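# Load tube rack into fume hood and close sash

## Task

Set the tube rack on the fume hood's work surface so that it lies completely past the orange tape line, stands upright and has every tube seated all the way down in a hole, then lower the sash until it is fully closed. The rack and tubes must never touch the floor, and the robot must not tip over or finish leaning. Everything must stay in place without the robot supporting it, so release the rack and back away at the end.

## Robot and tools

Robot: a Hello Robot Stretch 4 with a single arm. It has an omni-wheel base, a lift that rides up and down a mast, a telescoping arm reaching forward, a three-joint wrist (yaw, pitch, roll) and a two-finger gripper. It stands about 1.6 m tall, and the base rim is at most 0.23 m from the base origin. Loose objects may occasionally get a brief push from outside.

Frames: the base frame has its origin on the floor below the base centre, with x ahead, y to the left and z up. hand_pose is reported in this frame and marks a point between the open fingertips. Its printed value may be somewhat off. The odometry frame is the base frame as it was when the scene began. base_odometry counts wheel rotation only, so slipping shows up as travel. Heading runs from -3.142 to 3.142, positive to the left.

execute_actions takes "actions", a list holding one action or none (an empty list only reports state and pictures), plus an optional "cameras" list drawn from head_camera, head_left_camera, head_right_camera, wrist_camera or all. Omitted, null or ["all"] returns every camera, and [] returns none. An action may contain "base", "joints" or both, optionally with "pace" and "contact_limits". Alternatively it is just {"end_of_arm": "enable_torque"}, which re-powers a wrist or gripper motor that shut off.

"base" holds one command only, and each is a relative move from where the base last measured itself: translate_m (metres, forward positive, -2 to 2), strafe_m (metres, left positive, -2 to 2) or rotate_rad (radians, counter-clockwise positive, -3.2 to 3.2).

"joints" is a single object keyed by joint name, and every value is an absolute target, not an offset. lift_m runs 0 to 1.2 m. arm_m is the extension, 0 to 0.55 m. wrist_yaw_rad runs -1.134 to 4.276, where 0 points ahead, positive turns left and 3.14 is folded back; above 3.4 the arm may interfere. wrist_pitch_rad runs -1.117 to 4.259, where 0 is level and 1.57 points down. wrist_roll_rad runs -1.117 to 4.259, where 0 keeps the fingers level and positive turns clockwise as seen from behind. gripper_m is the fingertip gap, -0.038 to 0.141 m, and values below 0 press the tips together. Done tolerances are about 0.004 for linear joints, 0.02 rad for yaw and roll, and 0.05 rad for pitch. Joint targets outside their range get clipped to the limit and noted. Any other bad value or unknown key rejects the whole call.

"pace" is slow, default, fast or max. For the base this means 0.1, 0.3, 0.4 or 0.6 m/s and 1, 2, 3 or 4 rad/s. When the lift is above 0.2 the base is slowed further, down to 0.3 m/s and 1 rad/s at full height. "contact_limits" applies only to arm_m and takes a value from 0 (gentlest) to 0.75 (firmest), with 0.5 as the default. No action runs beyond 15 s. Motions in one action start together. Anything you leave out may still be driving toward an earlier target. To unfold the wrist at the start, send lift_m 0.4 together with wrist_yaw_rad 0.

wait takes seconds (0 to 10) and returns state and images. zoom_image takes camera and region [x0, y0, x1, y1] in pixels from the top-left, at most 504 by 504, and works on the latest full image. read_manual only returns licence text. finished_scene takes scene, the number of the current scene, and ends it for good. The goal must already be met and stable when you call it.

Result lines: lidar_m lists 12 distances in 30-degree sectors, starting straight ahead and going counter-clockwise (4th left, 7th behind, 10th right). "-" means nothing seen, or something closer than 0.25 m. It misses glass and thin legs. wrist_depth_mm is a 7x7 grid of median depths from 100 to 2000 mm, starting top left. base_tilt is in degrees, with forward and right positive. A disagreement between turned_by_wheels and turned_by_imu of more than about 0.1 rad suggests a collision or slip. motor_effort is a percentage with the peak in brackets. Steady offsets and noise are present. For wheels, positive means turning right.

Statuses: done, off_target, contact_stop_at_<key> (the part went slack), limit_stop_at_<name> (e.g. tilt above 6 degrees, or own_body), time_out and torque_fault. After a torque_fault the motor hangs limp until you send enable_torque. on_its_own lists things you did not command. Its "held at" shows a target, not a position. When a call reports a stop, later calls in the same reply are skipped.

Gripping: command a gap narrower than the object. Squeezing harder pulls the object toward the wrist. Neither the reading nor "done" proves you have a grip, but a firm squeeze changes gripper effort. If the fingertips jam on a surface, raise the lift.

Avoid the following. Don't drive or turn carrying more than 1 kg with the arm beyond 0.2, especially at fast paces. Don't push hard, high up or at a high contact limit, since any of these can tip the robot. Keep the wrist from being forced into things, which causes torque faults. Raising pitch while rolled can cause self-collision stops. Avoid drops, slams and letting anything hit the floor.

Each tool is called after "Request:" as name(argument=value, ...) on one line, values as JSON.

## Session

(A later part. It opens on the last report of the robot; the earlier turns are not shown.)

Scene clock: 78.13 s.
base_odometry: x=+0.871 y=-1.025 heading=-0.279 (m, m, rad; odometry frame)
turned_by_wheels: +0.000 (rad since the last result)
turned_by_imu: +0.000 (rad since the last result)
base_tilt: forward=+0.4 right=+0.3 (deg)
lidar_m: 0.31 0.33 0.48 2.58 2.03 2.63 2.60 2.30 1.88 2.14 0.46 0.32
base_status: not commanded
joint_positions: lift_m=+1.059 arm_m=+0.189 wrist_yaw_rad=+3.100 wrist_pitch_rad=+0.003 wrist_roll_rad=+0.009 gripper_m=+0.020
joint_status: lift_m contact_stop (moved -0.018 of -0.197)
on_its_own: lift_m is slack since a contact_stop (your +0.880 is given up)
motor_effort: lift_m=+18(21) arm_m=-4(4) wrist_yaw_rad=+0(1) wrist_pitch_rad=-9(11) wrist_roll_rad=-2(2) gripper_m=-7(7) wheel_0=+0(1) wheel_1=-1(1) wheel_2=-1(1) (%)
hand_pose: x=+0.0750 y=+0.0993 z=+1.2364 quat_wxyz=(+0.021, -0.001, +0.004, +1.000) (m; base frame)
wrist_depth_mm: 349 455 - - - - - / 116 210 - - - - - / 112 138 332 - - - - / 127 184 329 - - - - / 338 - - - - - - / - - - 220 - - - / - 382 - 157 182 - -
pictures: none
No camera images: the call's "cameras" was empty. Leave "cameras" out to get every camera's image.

Request:
execute_actions(actions=[{"joints": {"lift_m": 0.88}, "pace": "fast"}], cameras=[])

Scene clock: 79.00 s.
base_odometry: x=+0.871 y=-1.025 heading=-0.279 (m, m, rad; odometry frame)
turned_by_wheels: +0.000 (rad since the last result)
turned_by_imu: +0.001 (rad since the last result)
base_tilt: forward=+0.5 right=+0.3 (deg)
lidar_m: 0.30 0.34 0.49 2.58 2.00 2.64 2.59 2.32 1.87 2.11 0.45 0.30
base_status: not commanded
joint_positions: lift_m=+1.034 arm_m=+0.189 wrist_yaw_rad=+3.100 wrist_pitch_rad=+0.003 wrist_roll_rad=+0.009 gripper_m=+0.020
joint_status: lift_m contact_stop (moved -0.025 of -0.179)
on_its_own: lift_m is slack since a contact_stop (your +0.880 is given up)
motor_effort: lift_m=+19(19) arm_m=-3(4) wrist_yaw_rad=+0(1) wrist_pitch_rad=-8(10) wrist_roll_rad=-2(1) gripper_m=-6(6) wheel_0=+1(1) wheel_1=-1(1) wheel_2=+0(1) (%)
hand_pose: x=+0.0749 y=+0.0993 z=+1.2112 quat_wxyz=(+0.021, -0.001, +0.004, +1.000) (m; base frame)
wrist_depth_mm: 351 - - - - - - / 116 209 - - - - - / 112 137 334 - - - - / 128 183 327 - - - - / 338 - - - - - - / - - - 218 - - - / - 379 - 157 182 - -
pictures: none
No camera images: the call's "cameras" was empty. Leave "cameras" out to get every camera's image.

Request:
execute_actions(actions=[{"joints": {"lift_m": 0.88}, "pace": "fast"}], cameras=[])

Scene clock: 80.07 s.
base_odometry: x=+0.871 y=-1.025 heading=-0.279 (m, m, rad; odometry frame)
turned_by_wheels: +0.000 (rad since the last result)
turned_by_imu: +0.002 (rad since the last result)
base_tilt: forward=+0.6 right=+0.4 (deg)
lidar_m: 0.30 0.33 0.47 2.59 1.99 2.66 2.60 2.34 1.89 2.14 0.45 0.30
base_status: not commanded
joint_positions: lift_m=+0.996 arm_m=+0.189 wrist_yaw_rad=+3.100 wrist_pitch_rad=+0.003 wrist_roll_rad=+0.009 gripper_m=+0.020
joint_status: lift_m contact_stop (moved -0.037 of -0.154)
on_its_own: lift_m is slack since a contact_stop (your +0.880 is given up)
motor_effort: lift_m=+19(19) arm_m=-3(4) wrist_yaw_rad=-1(1) wrist_pitch_rad=-9(11) wrist_roll_rad=-2(2) gripper_m=-7(7) wheel_0=+0(0) wheel_1=-1(3) wheel_2=+0(3) (%)
hand_pose: x=+0.0748 y=+0.0993 z=+1.1737 quat_wxyz=(+0.021, -0.001, +0.004, +1.000) (m; base frame)
wrist_depth_mm: 351 - - - - - - / 116 209 - - - - - / 112 137 332 - - - - / 128 185 330 - - - - / 336 - - - - - - / - - - 219 - - - / - 379 - 157 182 - -
pictures: none
No camera images: the call's "cameras" was empty. Leave "cameras" out to get every camera's image.

Request:
execute_actions(actions=[{"joints": {"lift_m": 0.88}, "pace": "fast"}], cameras=["head_camera"])

Scene clock: 81.10 s.
base_odometry: x=+0.871 y=-1.025 heading=-0.279 (m, m, rad; odometry frame)
turned_by_wheels: +0.000 (rad since the last result)
turned_by_imu: +0.001 (rad since the last result)
base_tilt: forward=+0.5 right=+0.2 (deg)
lidar_m: 0.29 0.32 0.50 2.59 2.02 2.67 2.56 2.31 1.87 2.10 0.45 0.33
base_status: not commanded
joint_positions: lift_m=+0.944 arm_m=+0.188 wrist_yaw_rad=+3.100 wrist_pitch_rad=+0.003 wrist_roll_rad=+0.009 gripper_m=+0.020
joint_status: lift_m contact_stop (moved -0.052 of -0.116)
on_its_own: lift_m is slack since a contact_stop (your +0.880 is given up)
motor_effort: lift_m=+19(18) arm_m=-2(3) wrist_yaw_rad=+0(2) wrist_pitch_rad=-9(12) wrist_roll_rad=-2(2) gripper_m=-7(6) wheel_0=+0(0) wheel_1=-1(2) wheel_2=+0(2) (%)
hand_pose: x=+0.0747 y=+0.0993 z=+1.1214 quat_wxyz=(+0.021, -0.001, +0.004, +1.000) (m; base frame)
wrist_depth_mm: 349 - - - - - - / 116 208 - - - - - / 112 136 332 - - - - / 128 184 327 - - - - / 336 - - - - - - / - - - 218 - - - / - 382 - 157 182 - -
pictures: head_camera
Images, in order (width x height): head_camera 420x560.

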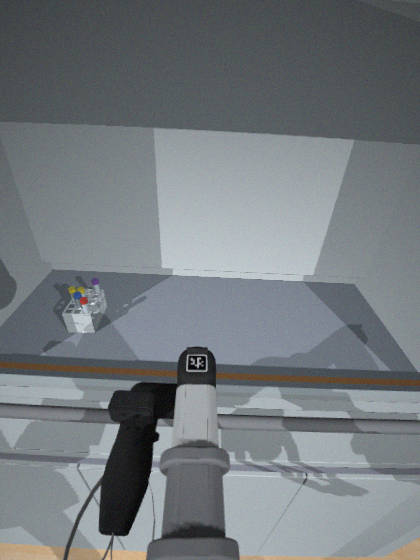

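Request:
execute_actions(actions=[{"joints": {"lift_m": 0.88}, "pace": "slow"}], cameras=[])

Scene clock: 82.37 s.
base_odometry: x=+0.871 y=-1.025 heading=-0.279 (m, m, rad; odometry frame)
turned_by_wheels: +0.000 (rad since the last result)
turned_by_imu: +0.000 (rad since the last result)
base_tilt: forward=+0.4 right=+0.5 (deg)
lidar_m: 0.30 0.34 0.48 2.57 2.01 2.66 2.59 2.31 1.89 2.11 0.45 0.31
base_status: not commanded
joint_positions: lift_m=+0.904 arm_m=+0.188 wrist_yaw_rad=+3.100 wrist_pitch_rad=+0.003 wrist_roll_rad=+0.009 gripper_m=+0.020
joint_status: lift_m contact_stop (moved -0.040 of -0.064)
on_its_own: lift_m is slack since a contact_stop (your +0.880 is given up)
motor_effort: lift_m=+19(20) arm_m=-2(3) wrist_yaw_rad=+0(2) wrist_pitch_rad=-9(11) wrist_roll_rad=-1(2) gripper_m=-7(7) wheel_0=+0(0) wheel_1=-1(1) wheel_2=+0(1) (%)
hand_pose: x=+0.0747 y=+0.0993 z=+1.0816 quat_wxyz=(+0.021, -0.001, +0.004, +1.000) (m; base frame)
wrist_depth_mm: 351 - - - - - - / 116 209 - - - - - / 112 137 330 - - - - / 128 184 329 - - - - / 336 - - - - - - / - - - 219 - - - / - 379 - 157 182 - -
pictures: none
No camera images: the call's "cameras" was empty. Leave "cameras" out to get every camera's image.

Request:
execute_actions(actions=[{"joints": {"lift_m": 0.8}, "pace": "slow"}], cameras=[])

Scene clock: 83.40 s.
base_odometry: x=+0.871 y=-1.025 heading=-0.279 (m, m, rad; odometry frame)
turned_by_wheels: +0.000 (rad since the last result)
turned_by_imu: +0.000 (rad since the last result)
base_tilt: forward=+0.4 right=+0.3 (deg)
lidar_m: 0.30 0.31 0.47 2.58 2.01 2.67 2.56 2.32 1.91 2.11 0.42 0.33
base_status: not commanded
joint_positions: lift_m=+0.878 arm_m=+0.188 wrist_yaw_rad=+3.100 wrist_pitch_rad=+0.003 wrist_roll_rad=+0.009 gripper_m=+0.020
joint_status: lift_m contact_stop (moved -0.026 of -0.104)
on_its_own: lift_m is slack since a contact_stop (your +0.800 is given up)
motor_effort: lift_m=+19(20) arm_m=-2(2) wrist_yaw_rad=+0(2) wrist_pitch_rad=-9(11) wrist_roll_rad=-2(2) gripper_m=-6(7) wheel_0=+0(0) wheel_1=-2(2) wheel_2=+0(1) (%)
hand_pose: x=+0.0747 y=+0.0993 z=+1.0557 quat_wxyz=(+0.021, -0.001, +0.004, +1.000) (m; base frame)
wrist_depth_mm: 349 - - - - - - / 117 209 - - - - - / 112 137 330 - - - - / 128 183 330 - - - - / 336 - - - - - - / - - - 219 - - - / - 382 - 157 182 - -
pictures: none
No camera images: the call's "cameras" was empty. Leave "cameras" out to get every camera's image.

Request:
execute_actions(actions=[{"joints": {"lift_m": 0.8}, "pace": "slow"}], cameras=[])

Scene clock: 84.53 s.
base_odometry: x=+0.871 y=-1.025 heading=-0.279 (m, m, rad; odometry frame)
turned_by_wheels: +0.000 (rad since the last result)
turned_by_imu: +0.001 (rad since the last result)
base_tilt: forward=+0.3 right=+0.3 (deg)
lidar_m: 0.30 0.35 0.49 2.60 2.02 2.65 2.59 2.32 1.86 2.12 0.44 0.33
base_status: not commanded
joint_positions: lift_m=+0.856 arm_m=+0.188 wrist_yaw_rad=+3.100 wrist_pitch_rad=+0.003 wrist_roll_rad=+0.009 gripper_m=+0.020
joint_status: lift_m contact_stop (moved -0.023 of -0.078)
on_its_own: lift_m is slack since a contact_stop (your +0.800 is given up)
motor_effort: lift_m=+19(19) arm_m=-2(2) wrist_yaw_rad=-1(1) wrist_pitch_rad=-9(10) wrist_roll_rad=-2(0) gripper_m=-7(6) wheel_0=+0(0) wheel_1=-1(2) wheel_2=+0(1) (%)
hand_pose: x=+0.0747 y=+0.0993 z=+1.0331 quat_wxyz=(+0.021, -0.001, +0.004, +1.000) (m; base frame)
wrist_depth_mm: 353 - - - - - - / 116 208 - - - - - / 112 136 330 - - - - / 127 184 327 - - - - / 334 - - - - - - / - - - 218 - - - / - 379 - 157 182 - -
pictures: none
No camera images: the call's "cameras" was empty. Leave "cameras" out to get every camera's image.

Request:
execute_actions(actions=[{"joints": {"lift_m": 0.8}, "pace": "slow"}], cameras=["head_camera"])

Scene clock: 86.07 s.
base_odometry: x=+0.871 y=-1.025 heading=-0.279 (m, m, rad; odometry frame)
turned_by_wheels: +0.000 (rad since the last result)
turned_by_imu: +0.001 (rad since the last result)
base_tilt: forward=+0.4 right=+0.4 (deg)
lidar_m: 0.29 0.32 0.50 2.58 1.99 2.65 2.57 2.34 1.88 2.13 0.43 0.33
base_status: not commanded
joint_positions: lift_m=+0.836 arm_m=+0.188 wrist_yaw_rad=+3.100 wrist_pitch_rad=+0.003 wrist_roll_rad=+0.009 gripper_m=+0.020
joint_status: lift_m contact_stop (moved -0.019 of -0.056)
on_its_own: lift_m is slack since a contact_stop (your +0.800 is given up)
motor_effort: lift_m=+19(19) arm_m=-2(2) wrist_yaw_rad=+0(0) wrist_pitch_rad=-9(10) wrist_roll_rad=-2(1) gripper_m=-7(7) wheel_0=+0(1) wheel_1=-2(2) wheel_2=+0(1) (%)
hand_pose: x=+0.0747 y=+0.0994 z=+1.0137 quat_wxyz=(+0.021, -0.001, +0.004, +1.000) (m; base frame)
wrist_depth_mm: 349 - - - - - - / 117 208 - - - - - / 112 136 334 - - - - / 128 184 329 - - - - / 338 - - - - - - / - - - 219 - - - / - 382 - 157 182 - -
pictures: head_camera
Images, in order (width x height): head_camera 420x560.

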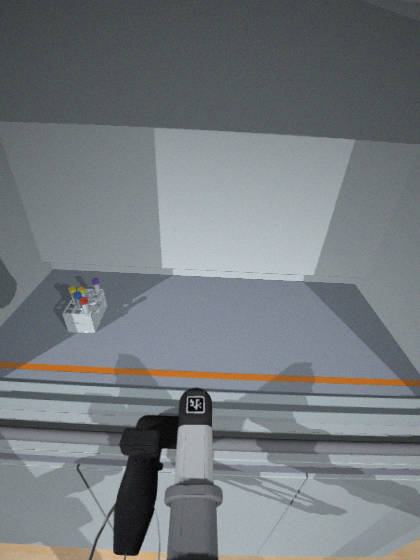

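Request:
execute_actions(actions=[{"joints": {"lift_m": 0.8}, "pace": "slow"}], cameras=["head_camera"])

Scene clock: 87.03 s.
base_odometry: x=+0.871 y=-1.025 heading=-0.279 (m, m, rad; odometry frame)
turned_by_wheels: +0.000 (rad since the last result)
turned_by_imu: +0.001 (rad since the last result)
base_tilt: forward=+0.5 right=+0.4 (deg)
lidar_m: 0.29 0.35 0.50 2.56 2.05 2.66 2.59 2.29 1.87 2.12 0.45 0.33
base_status: not commanded
joint_positions: lift_m=+0.830 arm_m=+0.188 wrist_yaw_rad=+3.100 wrist_pitch_rad=+0.003 wrist_roll_rad=+0.009 gripper_m=+0.020
joint_status: lift_m contact_stop (moved -0.007 of -0.036)
on_its_own: lift_m is slack since a contact_stop (your +0.800 is given up)
motor_effort: lift_m=+15(18) arm_m=-2(2) wrist_yaw_rad=+1(2) wrist_pitch_rad=-10(11) wrist_roll_rad=-2(2) gripper_m=-7(6) wheel_0=+0(1) wheel_1=-1(2) wheel_2=-2(2) (%)
hand_pose: x=+0.0746 y=+0.0994 z=+1.0070 quat_wxyz=(+0.021, -0.001, +0.004, +1.000) (m; base frame)
wrist_depth_mm: 349 - - - - - - / 117 210 - - - - - / 112 136 330 - - - - / 127 184 327 - - - - / 336 - - - - - - / - - - 219 - - - / - 382 - 157 182 - -
pictures: head_camera
Images, in order (width x height): head_camera 420x560.

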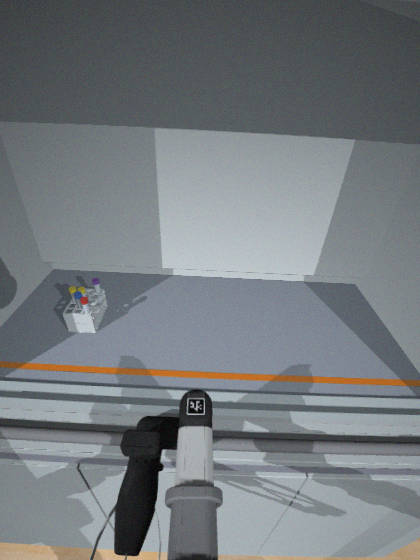

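Request:
execute_actions(actions=[{"joints": {"lift_m": 0.8}, "pace": "slow"}], cameras=[])

Scene clock: 87.93 s.
base_odometry: x=+0.871 y=-1.025 heading=-0.279 (m, m, rad; odometry frame)
turned_by_wheels: +0.000 (rad since the last result)
turned_by_imu: +0.000 (rad since the last result)
base_tilt: forward=+0.4 right=+0.3 (deg)
lidar_m: 0.30 0.34 0.51 2.56 1.99 2.68 2.59 2.31 1.89 2.13 0.47 0.31
base_status: not commanded
joint_positions: lift_m=+0.830 arm_m=+0.188 wrist_yaw_rad=+3.100 wrist_pitch_rad=+0.003 wrist_roll_rad=+0.009 gripper_m=+0.020
joint_status: lift_m contact_stop (moved +0.000 of -0.030)
on_its_own: lift_m is slack since a contact_stop (your +0.800 is given up)
motor_effort: lift_m=+16(18) arm_m=-2(2) wrist_yaw_rad=+0(0) wrist_pitch_rad=-10(11) wrist_roll_rad=-1(2) gripper_m=-5(5) wheel_0=+0(0) wheel_1=+0(0) wheel_2=-3(3) (%)
hand_pose: x=+0.0746 y=+0.0994 z=+1.0072 quat_wxyz=(+0.021, -0.001, +0.004, +1.000) (m; base frame)
wrist_depth_mm: 349 - - - - - - / 117 210 - - - - - / 112 136 332 - - - - / 128 184 327 - - - - / 338 - - - - - - / - - - 218 - - - / - 379 - 157 182 - -
pictures: none
No camera images: the call's "cameras" was empty. Leave "cameras" out to get every camera's image.

Request:
execute_actions(actions=[{"joints": {"lift_m": 0.85}}], cameras=[])

Request:
execute_actions(actions=[{"base": {"translate_m": -0.5}, "joints": {"arm_m": 0.0}, "pace": "fast"}], cameras=["head_camera", "head_right_camera"])

Request:
zoom_image(camera="head_camera", region=[0, 180, 250, 340])

Scene clock: 88.97 s.
base_odometry: x=+0.871 y=-1.025 heading=-0.279 (m, m, rad; odometry frame)
turned_by_wheels: +0.000 (rad since the last result)
turned_by_imu: +0.000 (rad since the last result)
base_tilt: forward=+0.5 right=+0.3 (deg)
lidar_m: 0.29 0.30 0.46 2.57 2.01 2.65 2.57 2.33 1.88 2.12 0.44 0.31
base_status: not commanded
joint_positions: lift_m=+0.850 arm_m=+0.188 wrist_yaw_rad=+3.100 wrist_pitch_rad=+0.003 wrist_roll_rad=+0.009 gripper_m=+0.020
joint_status: all done
motor_effort: lift_m=+21(20) arm_m=-2(1) wrist_yaw_rad=-1(0) wrist_pitch_rad=-9(10) wrist_roll_rad=-2(2) gripper_m=-5(7) wheel_0=+0(0) wheel_1=+0(0) wheel_2=-3(3) (%)
hand_pose: x=+0.0746 y=+0.0994 z=+1.0273 quat_wxyz=(+0.021, -0.001, +0.004, +1.000) (m; base frame)
wrist_depth_mm: 351 - - - - - - / 116 208 - - - - - / 112 136 329 - - - - / 128 183 329 - - - - / 334 - - - - - - / - - - 218 - - - / - 379 - 157 182 - -
pictures: none
No camera images: the call's "cameras" was empty. Leave "cameras" out to get every camera's image.

Scene clock: 91.70 s.
base_odometry: x=+0.390 y=-0.887 heading=-0.280 (m, m, rad; odometry frame)
turned_by_wheels: +0.000 (rad since the last result)
turned_by_imu: +0.003 (rad since the last result)
base_tilt: forward=+0.3 right=+0.2 (deg)
lidar_m: 0.80 0.87 2.45 1.87 1.94 2.12 2.09 2.15 1.71 1.71 2.22 0.83
base_status: done
joint_positions: lift_m=+0.850 arm_m=+0.002 wrist_yaw_rad=+3.100 wrist_pitch_rad=+0.002 wrist_roll_rad=+0.009 gripper_m=+0.020
joint_status: all done
motor_effort: lift_m=+21(21) arm_m=-6(3) wrist_yaw_rad=+0(0) wrist_pitch_rad=-10(9) wrist_roll_rad=-2(2) gripper_m=-6(6) wheel_0=-1(11) wheel_1=-3(5) wheel_2=+1(13) (%)
hand_pose: x=-0.1118 y=+0.0993 z=+1.0274 quat_wxyz=(+0.021, -0.001, +0.004, +1.000) (m; base frame)
wrist_depth_mm: 138 140 - - - - - / 106 139 - - - - - / 106 138 274 - - - - / 113 138 - - - - - / 136 - - - - - - / - - - 219 - - - / - - - 157 182 - -
pictures: head_camera, head_right_camera
Images, in order (width x height): head_camera 420x560, head_right_camera 420x672.

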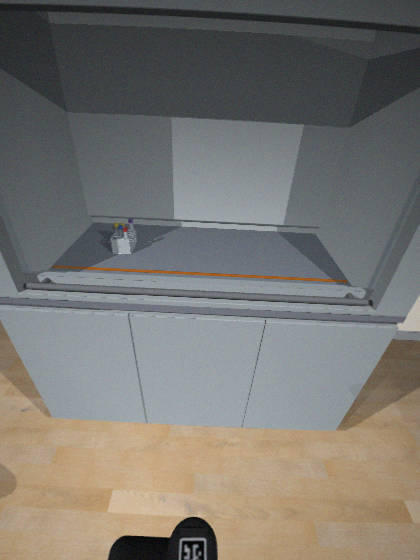

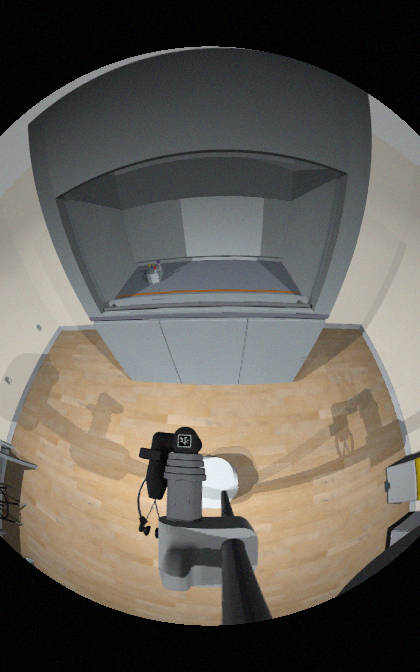

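Region (0, 180, 250, 340) of head_camera's 420x560 image, scaled by 2.016, with more detail than that image has; it fills the top 323 rows of this view, and the rest is white.

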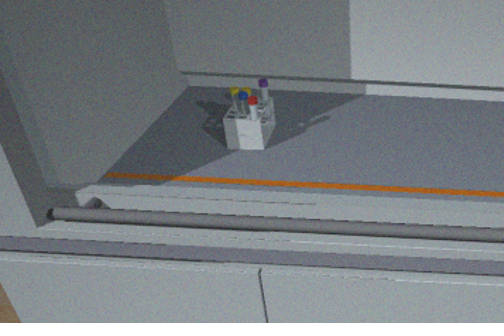

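Sash is shut, rack upright beyond the tape with tubes seated.

Request:
finished_scene(scene=1)

The scene is finished: the task was done.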